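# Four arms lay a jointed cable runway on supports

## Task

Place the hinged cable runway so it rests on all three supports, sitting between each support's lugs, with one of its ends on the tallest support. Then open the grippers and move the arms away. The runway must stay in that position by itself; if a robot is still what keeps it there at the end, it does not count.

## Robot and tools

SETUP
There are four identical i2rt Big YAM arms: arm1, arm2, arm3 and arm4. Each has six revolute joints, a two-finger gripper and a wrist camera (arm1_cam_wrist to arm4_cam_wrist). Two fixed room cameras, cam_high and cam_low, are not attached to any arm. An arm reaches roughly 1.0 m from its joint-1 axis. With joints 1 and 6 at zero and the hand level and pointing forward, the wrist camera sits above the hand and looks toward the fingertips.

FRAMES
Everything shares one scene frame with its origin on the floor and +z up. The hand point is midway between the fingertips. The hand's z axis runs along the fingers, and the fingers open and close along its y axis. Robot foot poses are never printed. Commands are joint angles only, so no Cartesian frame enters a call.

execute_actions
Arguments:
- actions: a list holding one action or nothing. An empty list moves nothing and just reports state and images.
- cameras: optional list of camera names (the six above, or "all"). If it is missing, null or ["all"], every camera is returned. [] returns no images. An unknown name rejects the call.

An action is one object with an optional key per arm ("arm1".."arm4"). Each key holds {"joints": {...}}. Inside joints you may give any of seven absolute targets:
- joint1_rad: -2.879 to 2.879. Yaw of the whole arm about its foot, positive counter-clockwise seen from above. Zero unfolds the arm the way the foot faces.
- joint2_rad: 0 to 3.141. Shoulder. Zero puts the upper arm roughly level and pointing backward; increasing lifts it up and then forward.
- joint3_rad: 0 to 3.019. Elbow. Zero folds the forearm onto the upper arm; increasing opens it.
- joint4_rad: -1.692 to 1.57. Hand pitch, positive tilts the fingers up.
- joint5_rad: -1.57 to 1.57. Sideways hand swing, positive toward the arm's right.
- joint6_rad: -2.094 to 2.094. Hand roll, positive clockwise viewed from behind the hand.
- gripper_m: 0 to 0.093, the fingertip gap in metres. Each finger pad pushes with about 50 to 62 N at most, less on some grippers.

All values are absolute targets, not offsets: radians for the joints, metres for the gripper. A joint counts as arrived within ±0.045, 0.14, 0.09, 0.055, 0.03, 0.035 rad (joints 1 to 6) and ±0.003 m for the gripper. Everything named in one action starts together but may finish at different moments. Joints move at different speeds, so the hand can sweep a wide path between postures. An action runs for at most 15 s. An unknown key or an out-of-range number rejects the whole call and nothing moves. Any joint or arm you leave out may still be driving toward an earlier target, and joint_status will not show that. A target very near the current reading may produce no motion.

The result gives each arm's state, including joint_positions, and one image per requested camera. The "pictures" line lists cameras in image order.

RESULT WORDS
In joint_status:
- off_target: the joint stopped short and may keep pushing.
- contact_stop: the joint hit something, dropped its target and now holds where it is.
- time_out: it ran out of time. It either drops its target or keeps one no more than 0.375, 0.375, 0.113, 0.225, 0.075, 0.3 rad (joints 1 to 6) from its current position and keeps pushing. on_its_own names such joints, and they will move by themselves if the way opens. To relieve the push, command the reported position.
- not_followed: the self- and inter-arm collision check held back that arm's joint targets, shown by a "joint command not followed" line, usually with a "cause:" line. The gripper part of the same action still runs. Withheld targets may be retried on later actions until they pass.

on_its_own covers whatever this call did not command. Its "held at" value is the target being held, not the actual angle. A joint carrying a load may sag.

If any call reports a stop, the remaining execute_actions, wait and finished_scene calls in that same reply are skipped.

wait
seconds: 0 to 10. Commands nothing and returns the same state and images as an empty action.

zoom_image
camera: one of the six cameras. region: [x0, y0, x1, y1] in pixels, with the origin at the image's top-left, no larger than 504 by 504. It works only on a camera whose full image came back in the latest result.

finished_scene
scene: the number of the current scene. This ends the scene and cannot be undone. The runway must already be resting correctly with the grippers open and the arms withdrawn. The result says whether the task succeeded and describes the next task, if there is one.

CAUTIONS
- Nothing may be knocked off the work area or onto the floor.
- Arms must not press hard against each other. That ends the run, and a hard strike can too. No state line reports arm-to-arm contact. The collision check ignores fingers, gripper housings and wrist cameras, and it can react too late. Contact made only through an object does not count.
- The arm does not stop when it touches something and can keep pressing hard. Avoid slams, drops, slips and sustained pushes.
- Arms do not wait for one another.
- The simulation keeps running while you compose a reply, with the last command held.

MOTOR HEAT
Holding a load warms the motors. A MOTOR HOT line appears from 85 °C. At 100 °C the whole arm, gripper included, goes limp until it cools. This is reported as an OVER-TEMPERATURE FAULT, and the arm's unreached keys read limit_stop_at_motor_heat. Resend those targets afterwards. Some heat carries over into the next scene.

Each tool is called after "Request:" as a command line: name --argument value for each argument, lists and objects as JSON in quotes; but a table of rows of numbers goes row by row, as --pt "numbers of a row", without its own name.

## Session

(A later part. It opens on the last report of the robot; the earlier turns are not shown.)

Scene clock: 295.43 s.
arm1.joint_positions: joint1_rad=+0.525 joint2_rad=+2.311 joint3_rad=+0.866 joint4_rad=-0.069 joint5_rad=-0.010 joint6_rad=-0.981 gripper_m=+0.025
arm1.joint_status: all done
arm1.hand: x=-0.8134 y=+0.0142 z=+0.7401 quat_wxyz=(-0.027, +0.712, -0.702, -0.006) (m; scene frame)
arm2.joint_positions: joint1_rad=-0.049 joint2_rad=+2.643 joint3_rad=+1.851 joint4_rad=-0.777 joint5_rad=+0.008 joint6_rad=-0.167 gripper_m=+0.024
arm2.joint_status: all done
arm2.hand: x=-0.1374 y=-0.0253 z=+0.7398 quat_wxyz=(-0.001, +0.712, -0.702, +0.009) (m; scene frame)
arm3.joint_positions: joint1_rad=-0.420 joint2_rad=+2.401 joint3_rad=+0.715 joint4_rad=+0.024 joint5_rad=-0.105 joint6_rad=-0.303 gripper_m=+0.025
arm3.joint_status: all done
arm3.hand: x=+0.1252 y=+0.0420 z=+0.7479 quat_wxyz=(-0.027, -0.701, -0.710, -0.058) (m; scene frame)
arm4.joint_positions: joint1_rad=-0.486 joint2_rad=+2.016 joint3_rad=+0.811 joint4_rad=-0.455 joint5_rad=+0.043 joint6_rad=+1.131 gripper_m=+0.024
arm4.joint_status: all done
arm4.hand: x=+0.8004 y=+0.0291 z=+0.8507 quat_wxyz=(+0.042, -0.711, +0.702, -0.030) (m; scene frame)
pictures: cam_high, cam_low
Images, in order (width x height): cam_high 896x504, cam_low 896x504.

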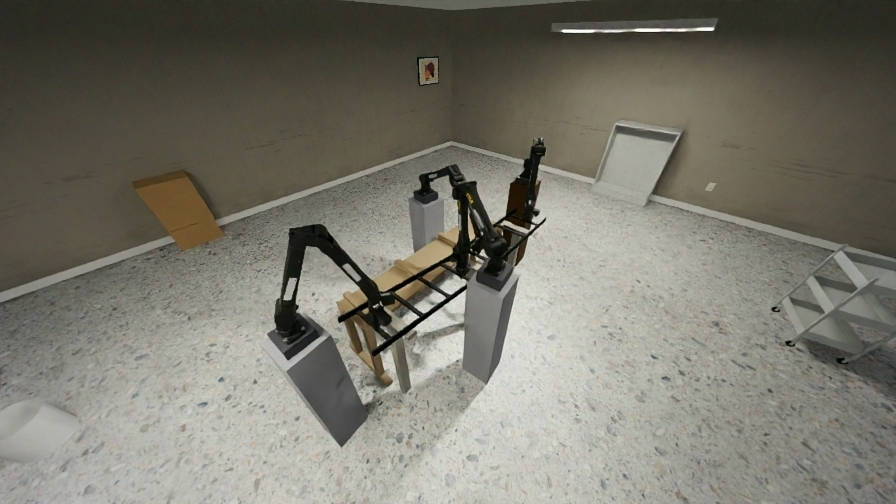

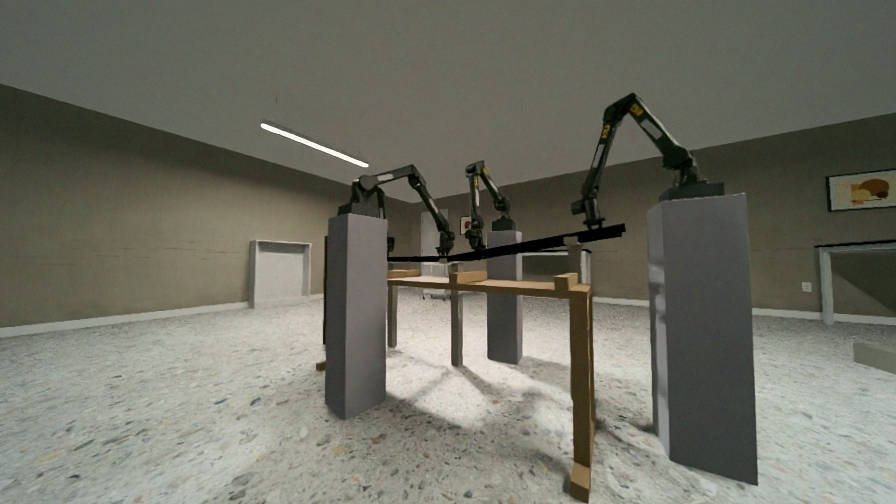

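Request:
execute_actions --actions '[{"arm1":{"joints":{"joint2_rad":2.29,"joint4_rad":-0.045}},"arm2":{"joints":{"joint2_rad":2.62,"joint3_rad":1.94}},"arm3":{"joints":{"joint2_rad":2.38,"joint3_rad":0.774}},"arm4":{"joints":{"joint2_rad":2.0,"joint4_rad":-0.435}}}]' --cameras '["cam_low"]'

Request:
zoom_image --camera "cam_low" --region '[380,225,500,295]'

Request:
zoom_image --camera "cam_low" --region '[520,200,640,270]'

Scene clock: 300.43 s.
arm1.joint_positions: joint1_rad=+0.525 joint2_rad=+2.334 joint3_rad=+0.872 joint4_rad=-0.045 joint5_rad=-0.011 joint6_rad=-0.979 gripper_m=+0.025
arm1.joint_status: all done
arm1.hand: x=-0.8135 y=+0.0147 z=+0.7325 quat_wxyz=(-0.031, +0.711, -0.702, -0.006) (m; scene frame)
arm2.joint_positions: joint1_rad=-0.050 joint2_rad=+2.658 joint3_rad=+1.864 joint4_rad=-0.781 joint5_rad=+0.009 joint6_rad=-0.167 gripper_m=+0.024
arm2.joint_status: all done
arm2.hand: x=-0.1370 y=-0.0255 z=+0.7337 quat_wxyz=(+0.001, +0.712, -0.702, +0.011) (m; scene frame)
arm3.joint_positions: joint1_rad=-0.420 joint2_rad=+2.423 joint3_rad=+0.730 joint4_rad=+0.024 joint5_rad=-0.107 joint6_rad=-0.305 gripper_m=+0.025
arm3.joint_status: all done
arm3.hand: x=+0.1255 y=+0.0419 z=+0.7412 quat_wxyz=(-0.026, -0.701, -0.710, -0.061) (m; scene frame)
arm4.joint_positions: joint1_rad=-0.487 joint2_rad=+2.026 joint3_rad=+0.811 joint4_rad=-0.443 joint5_rad=+0.046 joint6_rad=+1.131 gripper_m=+0.024
arm4.joint_status: all done
arm4.hand: x=+0.8007 y=+0.0302 z=+0.8472 quat_wxyz=(+0.043, -0.710, +0.702, -0.028) (m; scene frame)
pictures: cam_low
Images, in order (width x height): cam_low 896x504.

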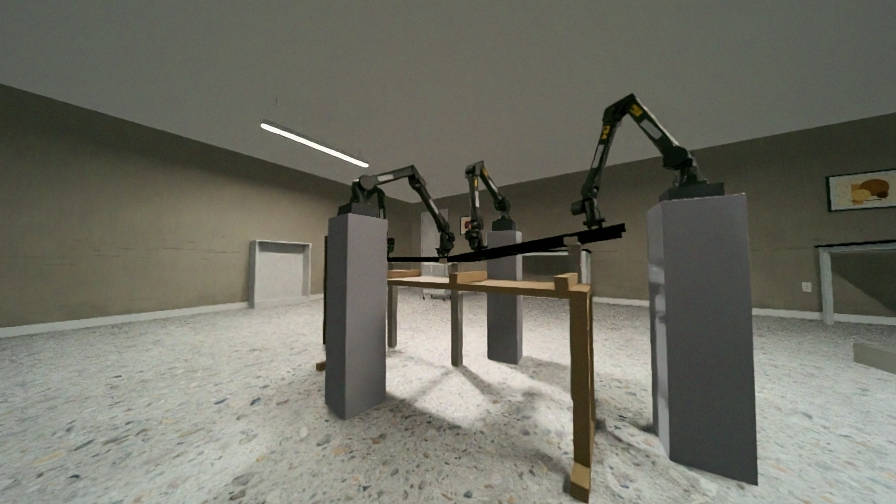

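Region (380, 225, 500, 295) of cam_low's 896x504 image, scaled by 4.200, with more detail than that image has; it fills the top 294 rows of this view, and the rest is white.

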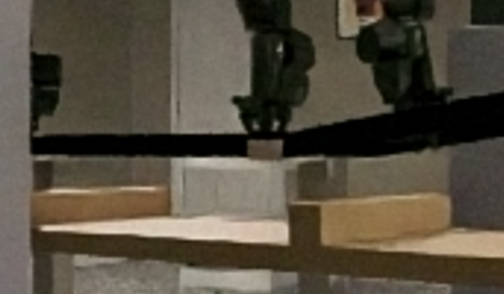

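Region (520, 200, 640, 270) of cam_low's 896x504 image, scaled by 4.200, with more detail than that image has; it fills the top 294 rows of this view, and the rest is white.

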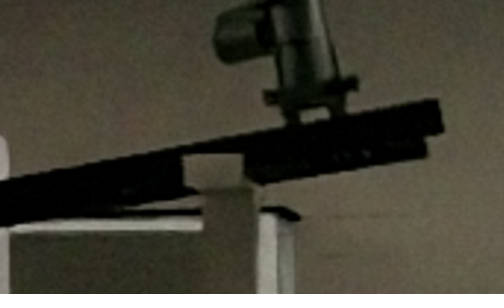

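Request:
execute_actions --actions '[]' --cameras '["arm1_cam_wrist","arm2_cam_wrist","arm3_cam_wrist","arm4_cam_wrist","cam_high"]'

Request:
zoom_image --camera "arm2_cam_wrist" --region '[340,20,500,160]'

Request:
zoom_image --camera "arm4_cam_wrist" --region '[80,60,260,200]'

Request:
zoom_image --camera "cam_high" --region '[480,195,570,265]'

Scene clock: 304.10 s.
arm1.joint_positions: joint1_rad=+0.525 joint2_rad=+2.334 joint3_rad=+0.872 joint4_rad=-0.045 joint5_rad=-0.011 joint6_rad=-0.979 gripper_m=+0.025
arm1.joint_status: all done
arm1.hand: x=-0.8135 y=+0.0147 z=+0.7325 quat_wxyz=(-0.031, +0.711, -0.702, -0.006) (m; scene frame)
arm2.joint_positions: joint1_rad=-0.050 joint2_rad=+2.658 joint3_rad=+1.864 joint4_rad=-0.781 joint5_rad=+0.009 joint6_rad=-0.167 gripper_m=+0.024
arm2.joint_status: all done
arm2.hand: x=-0.1370 y=-0.0255 z=+0.7337 quat_wxyz=(+0.001, +0.712, -0.702, +0.011) (m; scene frame)
arm3.joint_positions: joint1_rad=-0.420 joint2_rad=+2.423 joint3_rad=+0.730 joint4_rad=+0.024 joint5_rad=-0.107 joint6_rad=-0.305 gripper_m=+0.025
arm3.joint_status: all done
arm3.hand: x=+0.1255 y=+0.0419 z=+0.7412 quat_wxyz=(-0.026, -0.701, -0.710, -0.061) (m; scene frame)
arm4.joint_positions: joint1_rad=-0.487 joint2_rad=+2.026 joint3_rad=+0.811 joint4_rad=-0.443 joint5_rad=+0.046 joint6_rad=+1.131 gripper_m=+0.024
arm4.joint_status: all done
arm4.hand: x=+0.8007 y=+0.0302 z=+0.8472 quat_wxyz=(+0.043, -0.710, +0.702, -0.028) (m; scene frame)
pictures: arm1_cam_wrist, arm2_cam_wrist, arm3_cam_wrist, arm4_cam_wrist, cam_high
Images, in order (width x height): arm1_cam_wrist 616x616, arm2_cam_wrist 616x616, arm3_cam_wrist 616x616, arm4_cam_wrist 616x616, cam_high 896x504.

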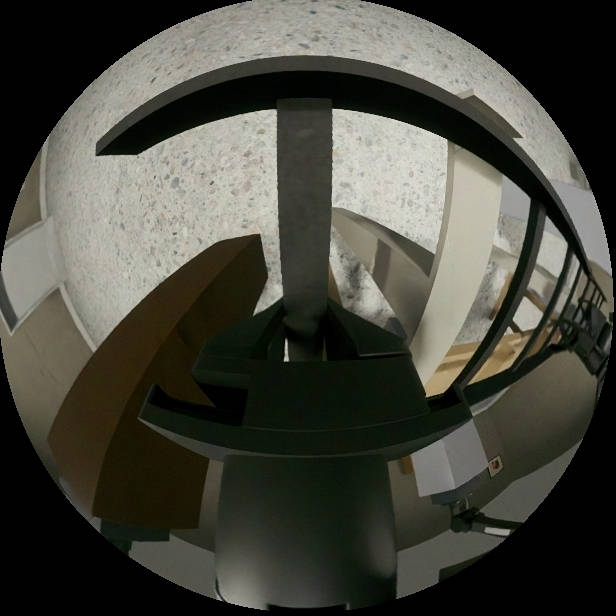

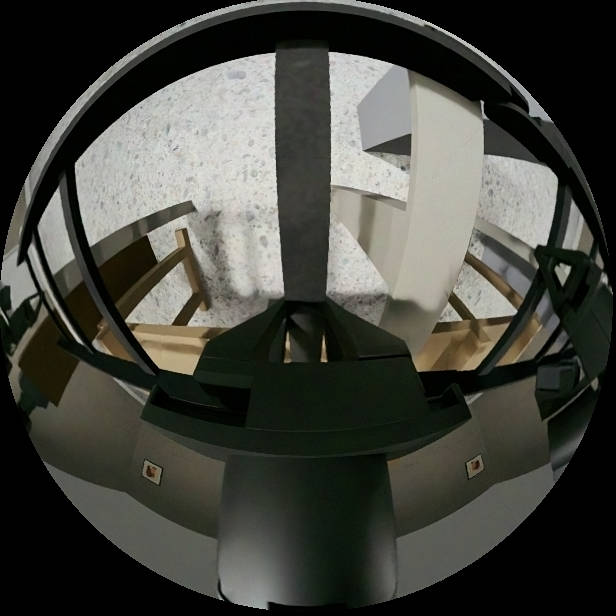

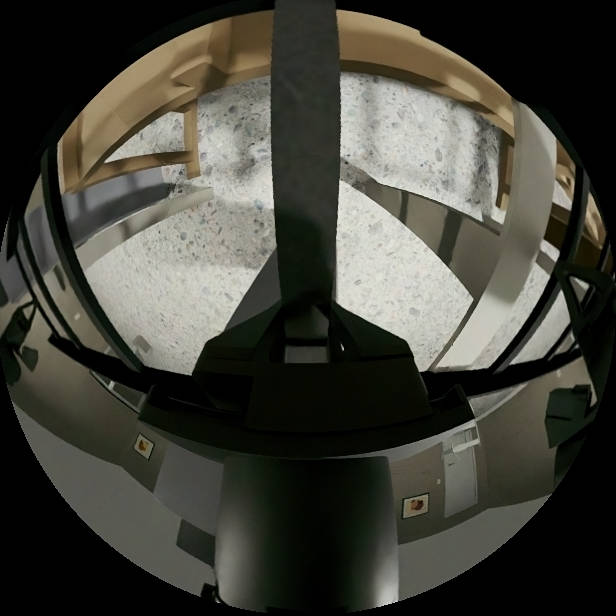

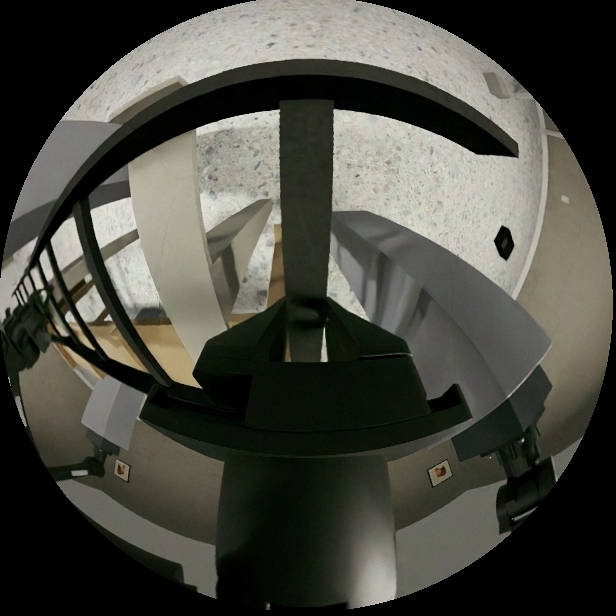

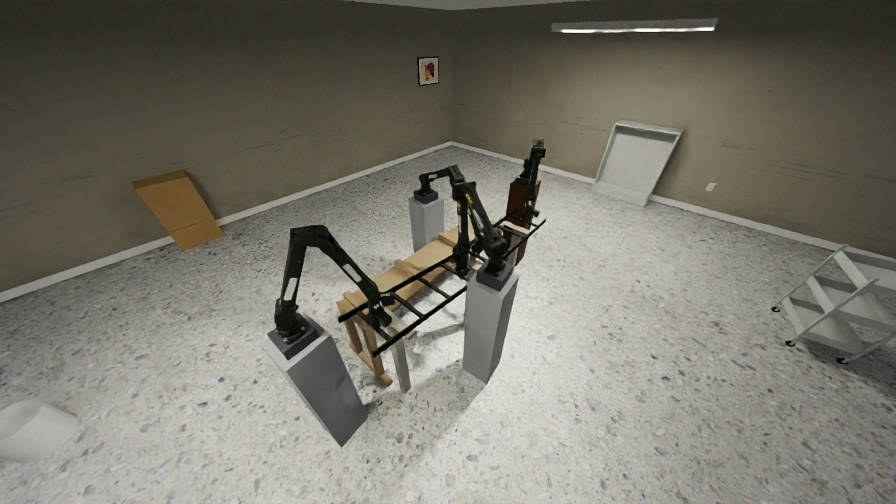

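Region (340, 20, 500, 160) of arm2_cam_wrist's 616x616 image, scaled by 3.150, with more detail than that image has; it fills the top 441 rows of this view, and the rest is white.

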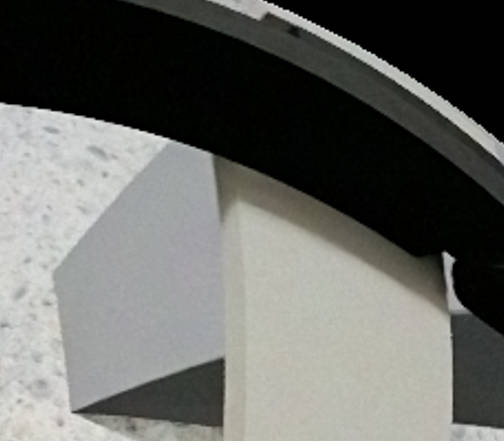

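Region (80, 60, 260, 200) of arm4_cam_wrist's 616x616 image, scaled by 2.800, with more detail than that image has.

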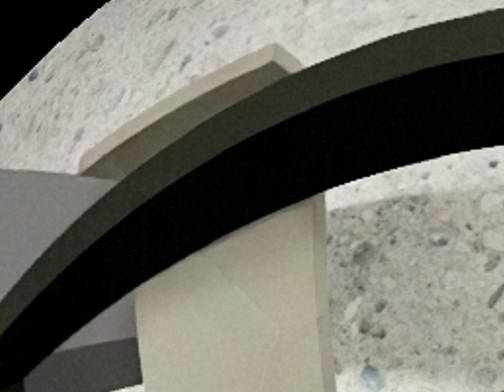

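Region (480, 195, 570, 265) of cam_high's 896x504 image, scaled by 5.600, with more detail than that image has.

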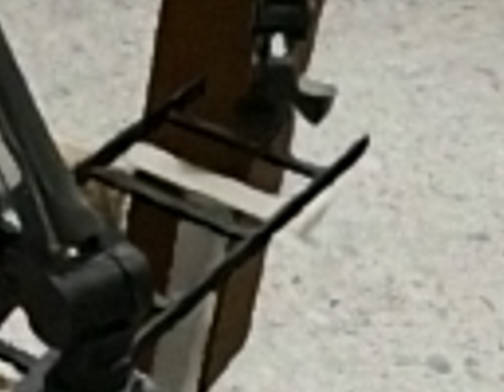

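Request:
execute_actions --actions '[{"arm1":{"joints":{"gripper_m":0.06}},"arm2":{"joints":{"gripper_m":0.06}},"arm3":{"joints":{"gripper_m":0.06}},"arm4":{"joints":{"gripper_m":0.06}}}]' --cameras '["cam_low"]'

Request:
execute_actions --actions '[{"arm1":{"joints":{"joint2_rad":2.07,"joint3_rad":0.83,"joint4_rad":-0.23}},"arm2":{"joints":{"joint2_rad":2.47,"joint3_rad":1.81,"joint4_rad":-0.88}},"arm3":{"joints":{"joint2_rad":2.11,"joint3_rad":0.635,"joint4_rad":-0.17}},"arm4":{"joints":{"joint2_rad":1.76,"joint3_rad":0.81,"joint4_rad":-0.69}}}]' --cameras '["cam_low","cam_high"]'

Scene clock: 311.47 s.
arm1.joint_positions: joint1_rad=+0.524 joint2_rad=+2.309 joint3_rad=+0.869 joint4_rad=-0.045 joint5_rad=-0.003 joint6_rad=-0.979 gripper_m=+0.060
arm1.joint_status: all done
arm1.hand: x=-0.8058 y=+0.0178 z=+0.7416 quat_wxyz=(-0.041, +0.711, -0.702, +0.000) (m; scene frame)
arm2.joint_positions: joint1_rad=-0.045 joint2_rad=+2.634 joint3_rad=+1.907 joint4_rad=-0.783 joint5_rad=+0.002 joint6_rad=-0.154 gripper_m=+0.060
arm2.joint_status: all done
arm2.hand: x=-0.1371 y=+0.0056 z=+0.7609 quat_wxyz=(-0.023, +0.709, -0.704, -0.011) (m; scene frame)
arm3.joint_positions: joint1_rad=-0.420 joint2_rad=+2.383 joint3_rad=+0.775 joint4_rad=+0.028 joint5_rad=-0.107 joint6_rad=-0.298 gripper_m=+0.060
arm3.joint_status: all done
arm3.hand: x=+0.1124 y=-0.0023 z=+0.7511 quat_wxyz=(-0.047, -0.702, -0.710, -0.022) (m; scene frame)
arm4.joint_positions: joint1_rad=-0.487 joint2_rad=+2.004 joint3_rad=+0.811 joint4_rad=-0.443 joint5_rad=+0.046 joint6_rad=+1.131 gripper_m=+0.060
arm4.joint_status: all done
arm4.hand: x=+0.7951 y=+0.0326 z=+0.8546 quat_wxyz=(+0.039, -0.710, +0.702, -0.018) (m; scene frame)
pictures: cam_low
Images, in order (width x height): cam_low 896x504.

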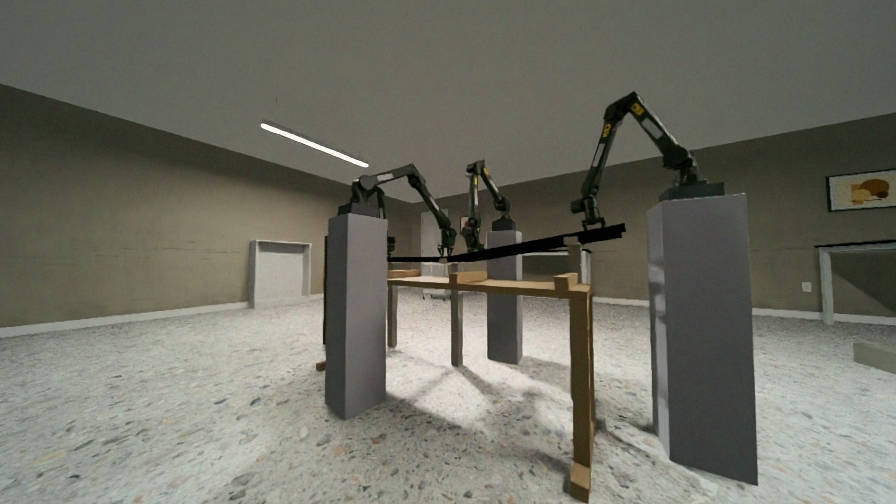

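Scene clock: 312.57 s.
arm1.joint_positions: joint1_rad=+0.524 joint2_rad=+2.064 joint3_rad=+0.827 joint4_rad=-0.220 joint5_rad=-0.003 joint6_rad=-0.979 gripper_m=+0.060
arm1.joint_status: all done
arm1.hand: x=-0.7912 y=+0.0265 z=+0.8270 quat_wxyz=(-0.055, +0.710, -0.702, +0.002) (m; scene frame)
arm2.joint_positions: joint1_rad=-0.045 joint2_rad=+2.467 joint3_rad=+1.812 joint4_rad=-0.870 joint5_rad=+0.002 joint6_rad=-0.154 gripper_m=+0.060
arm2.joint_status: all done
arm2.hand: x=-0.1393 y=-0.0054 z=+0.8409 quat_wxyz=(-0.017, +0.709, -0.705, -0.007) (m; scene frame)
arm3.joint_positions: joint1_rad=-0.420 joint2_rad=+2.106 joint3_rad=+0.633 joint4_rad=-0.159 joint5_rad=-0.107 joint6_rad=-0.298 gripper_m=+0.060
arm3.joint_status: all done
arm3.hand: x=+0.1218 y=+0.0285 z=+0.8327 quat_wxyz=(-0.035, -0.703, -0.709, -0.044) (m; scene frame)
arm4.joint_positions: joint1_rad=-0.487 joint2_rad=+1.741 joint3_rad=+0.811 joint4_rad=-0.675 joint5_rad=+0.046 joint6_rad=+1.131 gripper_m=+0.060
arm4.joint_status: all done
arm4.hand: x=+0.7899 y=+0.0335 z=+0.9495 quat_wxyz=(+0.034, -0.710, +0.703, -0.004) (m; scene frame)
pictures: cam_high, cam_low
Images, in order (width x height): cam_high 896x504, cam_low 896x504.

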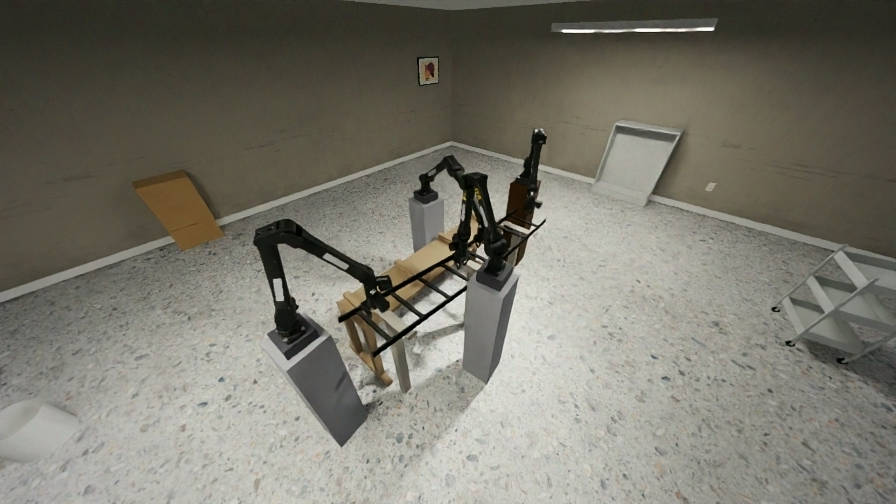

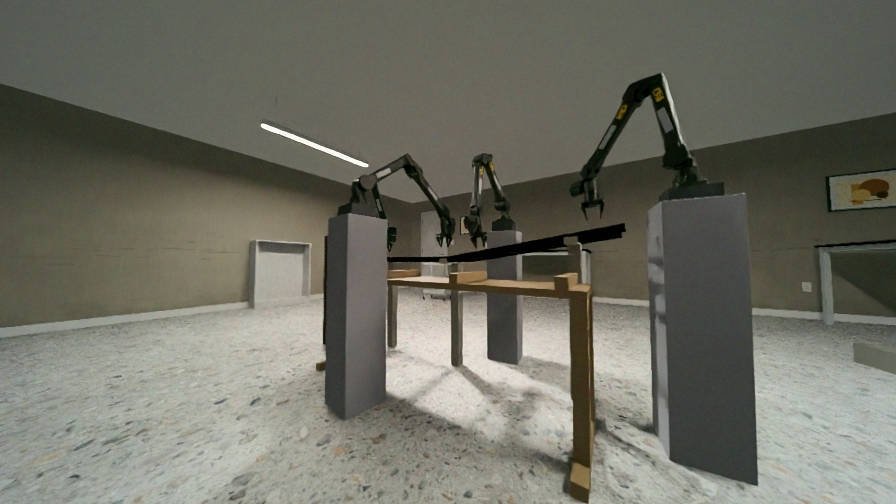

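Request:
execute_actions --actions '[{"arm1":{"joints":{"joint2_rad":1.1,"joint3_rad":0.7,"joint4_rad":-0.9}},"arm2":{"joints":{"joint2_rad":1.2,"joint3_rad":0.9,"joint4_rad":-1.0}},"arm3":{"joints":{"joint2_rad":1.0,"joint3_rad":0.55,"joint4_rad":-0.7}},"arm4":{"joints":{"joint2_rad":1.0,"joint3_rad":0.7,"joint4_rad":-1.0}}}]' --cameras '["cam_low","cam_high"]'

Request:
zoom_image --camera "cam_high" --region '[330,200,570,370]'

Request:
zoom_image --camera "cam_low" --region '[380,225,500,295]'

Scene clock: 317.10 s.
arm1.joint_positions: joint1_rad=+0.524 joint2_rad=+1.104 joint3_rad=+0.694 joint4_rad=-0.890 joint5_rad=-0.003 joint6_rad=-0.979 gripper_m=+0.060
arm1.joint_status: all done
arm1.hand: x=-0.8585 y=-0.0245 z=+1.1108 quat_wxyz=(-0.131, +0.705, -0.697, +0.017) (m; scene frame)
arm2.joint_positions: joint1_rad=-0.045 joint2_rad=+1.204 joint3_rad=+0.905 joint4_rad=-0.991 joint5_rad=+0.002 joint6_rad=-0.154 gripper_m=+0.060
arm2.joint_status: all done
arm2.hand: x=-0.1839 y=-0.2900 z=+1.1680 quat_wxyz=(-0.111, +0.703, -0.698, -0.076) (m; scene frame)
arm3.joint_positions: joint1_rad=-0.420 joint2_rad=+1.000 joint3_rad=+0.545 joint4_rad=-0.689 joint5_rad=-0.107 joint6_rad=-0.298 gripper_m=+0.060
arm3.joint_status: all done
arm3.hand: x=+0.1176 y=+0.0107 z=+1.1308 quat_wxyz=(-0.148, -0.677, -0.701, +0.169) (m; scene frame)
arm4.joint_positions: joint1_rad=-0.487 joint2_rad=+0.996 joint3_rad=+0.688 joint4_rad=-0.984 joint5_rad=+0.046 joint6_rad=+1.131 gripper_m=+0.060
arm4.joint_status: all done
arm4.hand: x=+0.8513 y=+0.0023 z=+1.1421 quat_wxyz=(-0.020, -0.702, +0.698, +0.143) (m; scene frame)
pictures: cam_high, cam_low
Images, in order (width x height): cam_high 896x504, cam_low 896x504.

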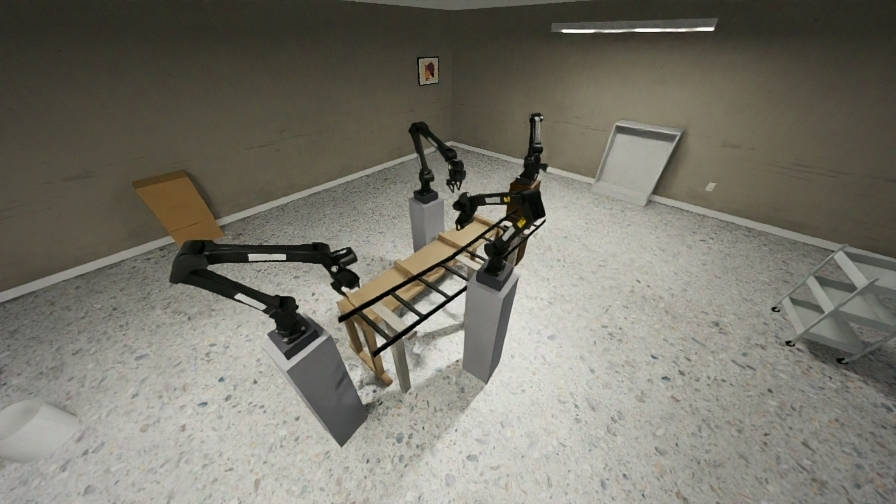

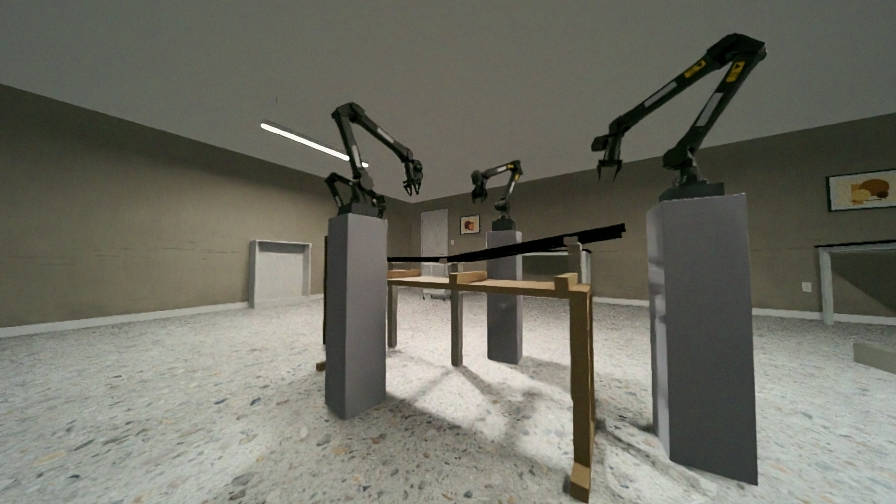

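Region (330, 200, 570, 370) of cam_high's 896x504 image, scaled by 2.100, with more detail than that image has; it fills the top 357 rows of this view, and the rest is white.

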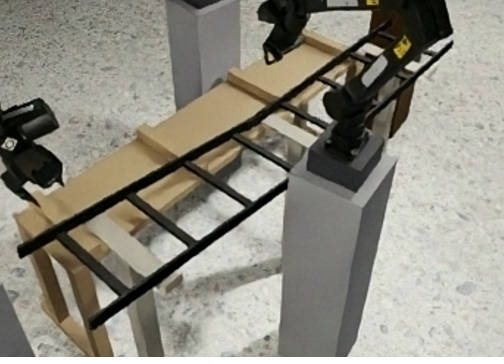

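Region (380, 225, 500, 295) of cam_low's 896x504 image, scaled by 4.200, with more detail than that image has; it fills the top 294 rows of this view, and the rest is white.

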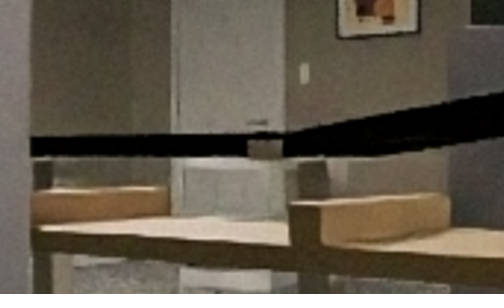

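Request:
execute_actions --actions '[]' --cameras '["arm3_cam_wrist","arm1_cam_wrist","cam_high"]'

Request:
zoom_image --camera "cam_high" --region '[350,290,430,350]'

Request:
zoom_image --camera "cam_high" --region '[430,235,510,295]'

Scene clock: 320.60 s.
arm1.joint_positions: joint1_rad=+0.524 joint2_rad=+1.104 joint3_rad=+0.694 joint4_rad=-0.890 joint5_rad=-0.003 joint6_rad=-0.979 gripper_m=+0.060
arm1.joint_status: all done
arm1.hand: x=-0.8585 y=-0.0245 z=+1.1108 quat_wxyz=(-0.131, +0.705, -0.697, +0.017) (m; scene frame)
arm2.joint_positions: joint1_rad=-0.045 joint2_rad=+1.204 joint3_rad=+0.905 joint4_rad=-0.991 joint5_rad=+0.002 joint6_rad=-0.154 gripper_m=+0.060
arm2.joint_status: all done
arm2.hand: x=-0.1839 y=-0.2900 z=+1.1680 quat_wxyz=(-0.111, +0.703, -0.698, -0.076) (m; scene frame)
arm3.joint_positions: joint1_rad=-0.420 joint2_rad=+1.000 joint3_rad=+0.545 joint4_rad=-0.689 joint5_rad=-0.107 joint6_rad=-0.298 gripper_m=+0.060
arm3.joint_status: all done
arm3.hand: x=+0.1176 y=+0.0107 z=+1.1308 quat_wxyz=(-0.148, -0.677, -0.701, +0.169) (m; scene frame)
arm4.joint_positions: joint1_rad=-0.487 joint2_rad=+0.996 joint3_rad=+0.688 joint4_rad=-0.984 joint5_rad=+0.046 joint6_rad=+1.131 gripper_m=+0.060
arm4.joint_status: all done
arm4.hand: x=+0.8513 y=+0.0023 z=+1.1421 quat_wxyz=(-0.020, -0.702, +0.698, +0.143) (m; scene frame)
pictures: arm1_cam_wrist, arm3_cam_wrist, cam_high
Images, in order (width x height): arm1_cam_wrist 616x616, arm3_cam_wrist 616x616, cam_high 896x504.

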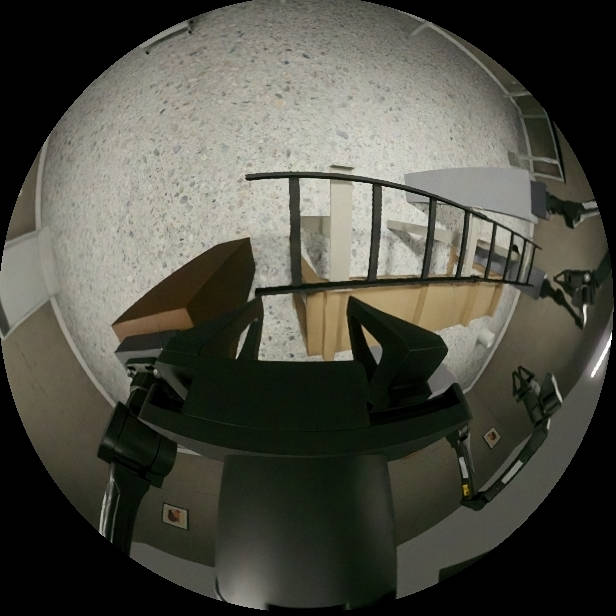

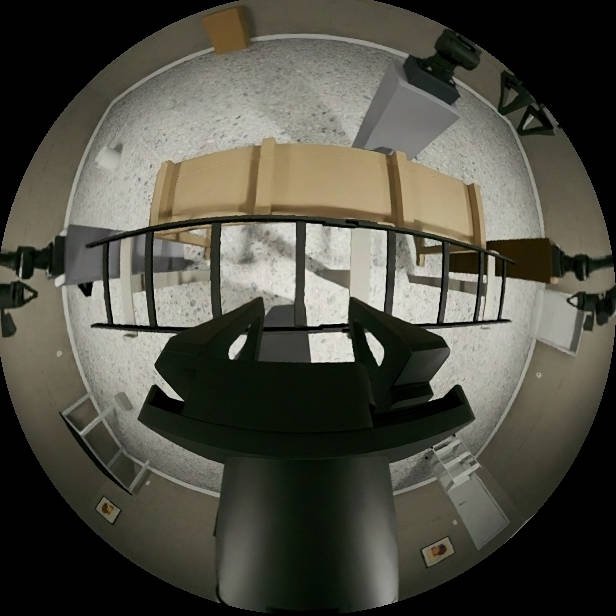

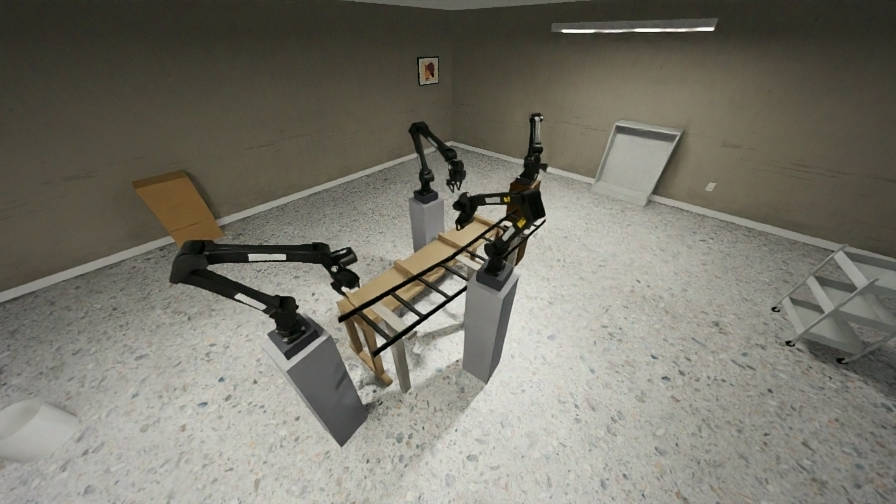

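Region (350, 290, 430, 350) of cam_high's 896x504 image, scaled by 6.300, with more detail than that image has; it fills the top 378 rows of this view, and the rest is white.

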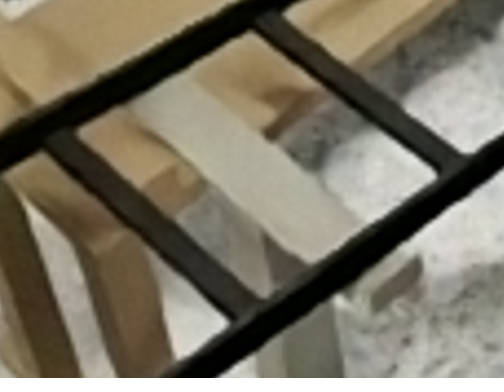

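Region (430, 235, 510, 295) of cam_high's 896x504 image, scaled by 6.300, with more detail than that image has; it fills the top 378 rows of this view, and the rest is white.

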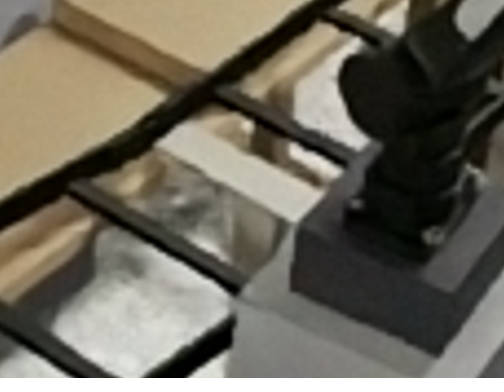

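Request:
zoom_image --camera "arm3_cam_wrist" --region '[320,200,400,250]'

Request:
zoom_image --camera "arm1_cam_wrist" --region '[310,260,380,310]'

Region (320, 200, 400, 250) of arm3_cam_wrist's 616x616 image, scaled by 6.300, with more detail than that image has; it fills the top 315 rows of this view, and the rest is white.

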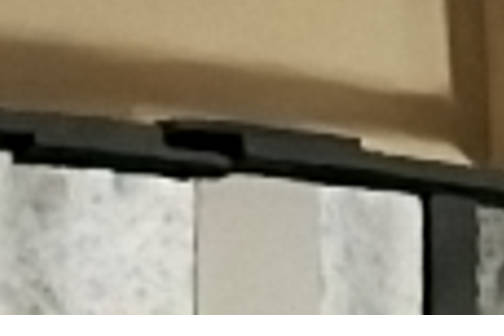

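Region (310, 260, 380, 310) of arm1_cam_wrist's 616x616 image, scaled by 7.200, with more detail than that image has; it fills the top 360 rows of this view, and the rest is white.

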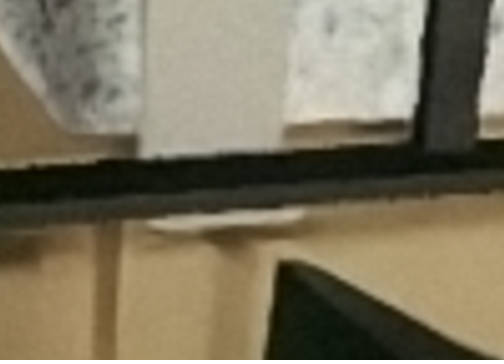

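Request:
finished_scene --scene 2

The scene is finished: the task was done.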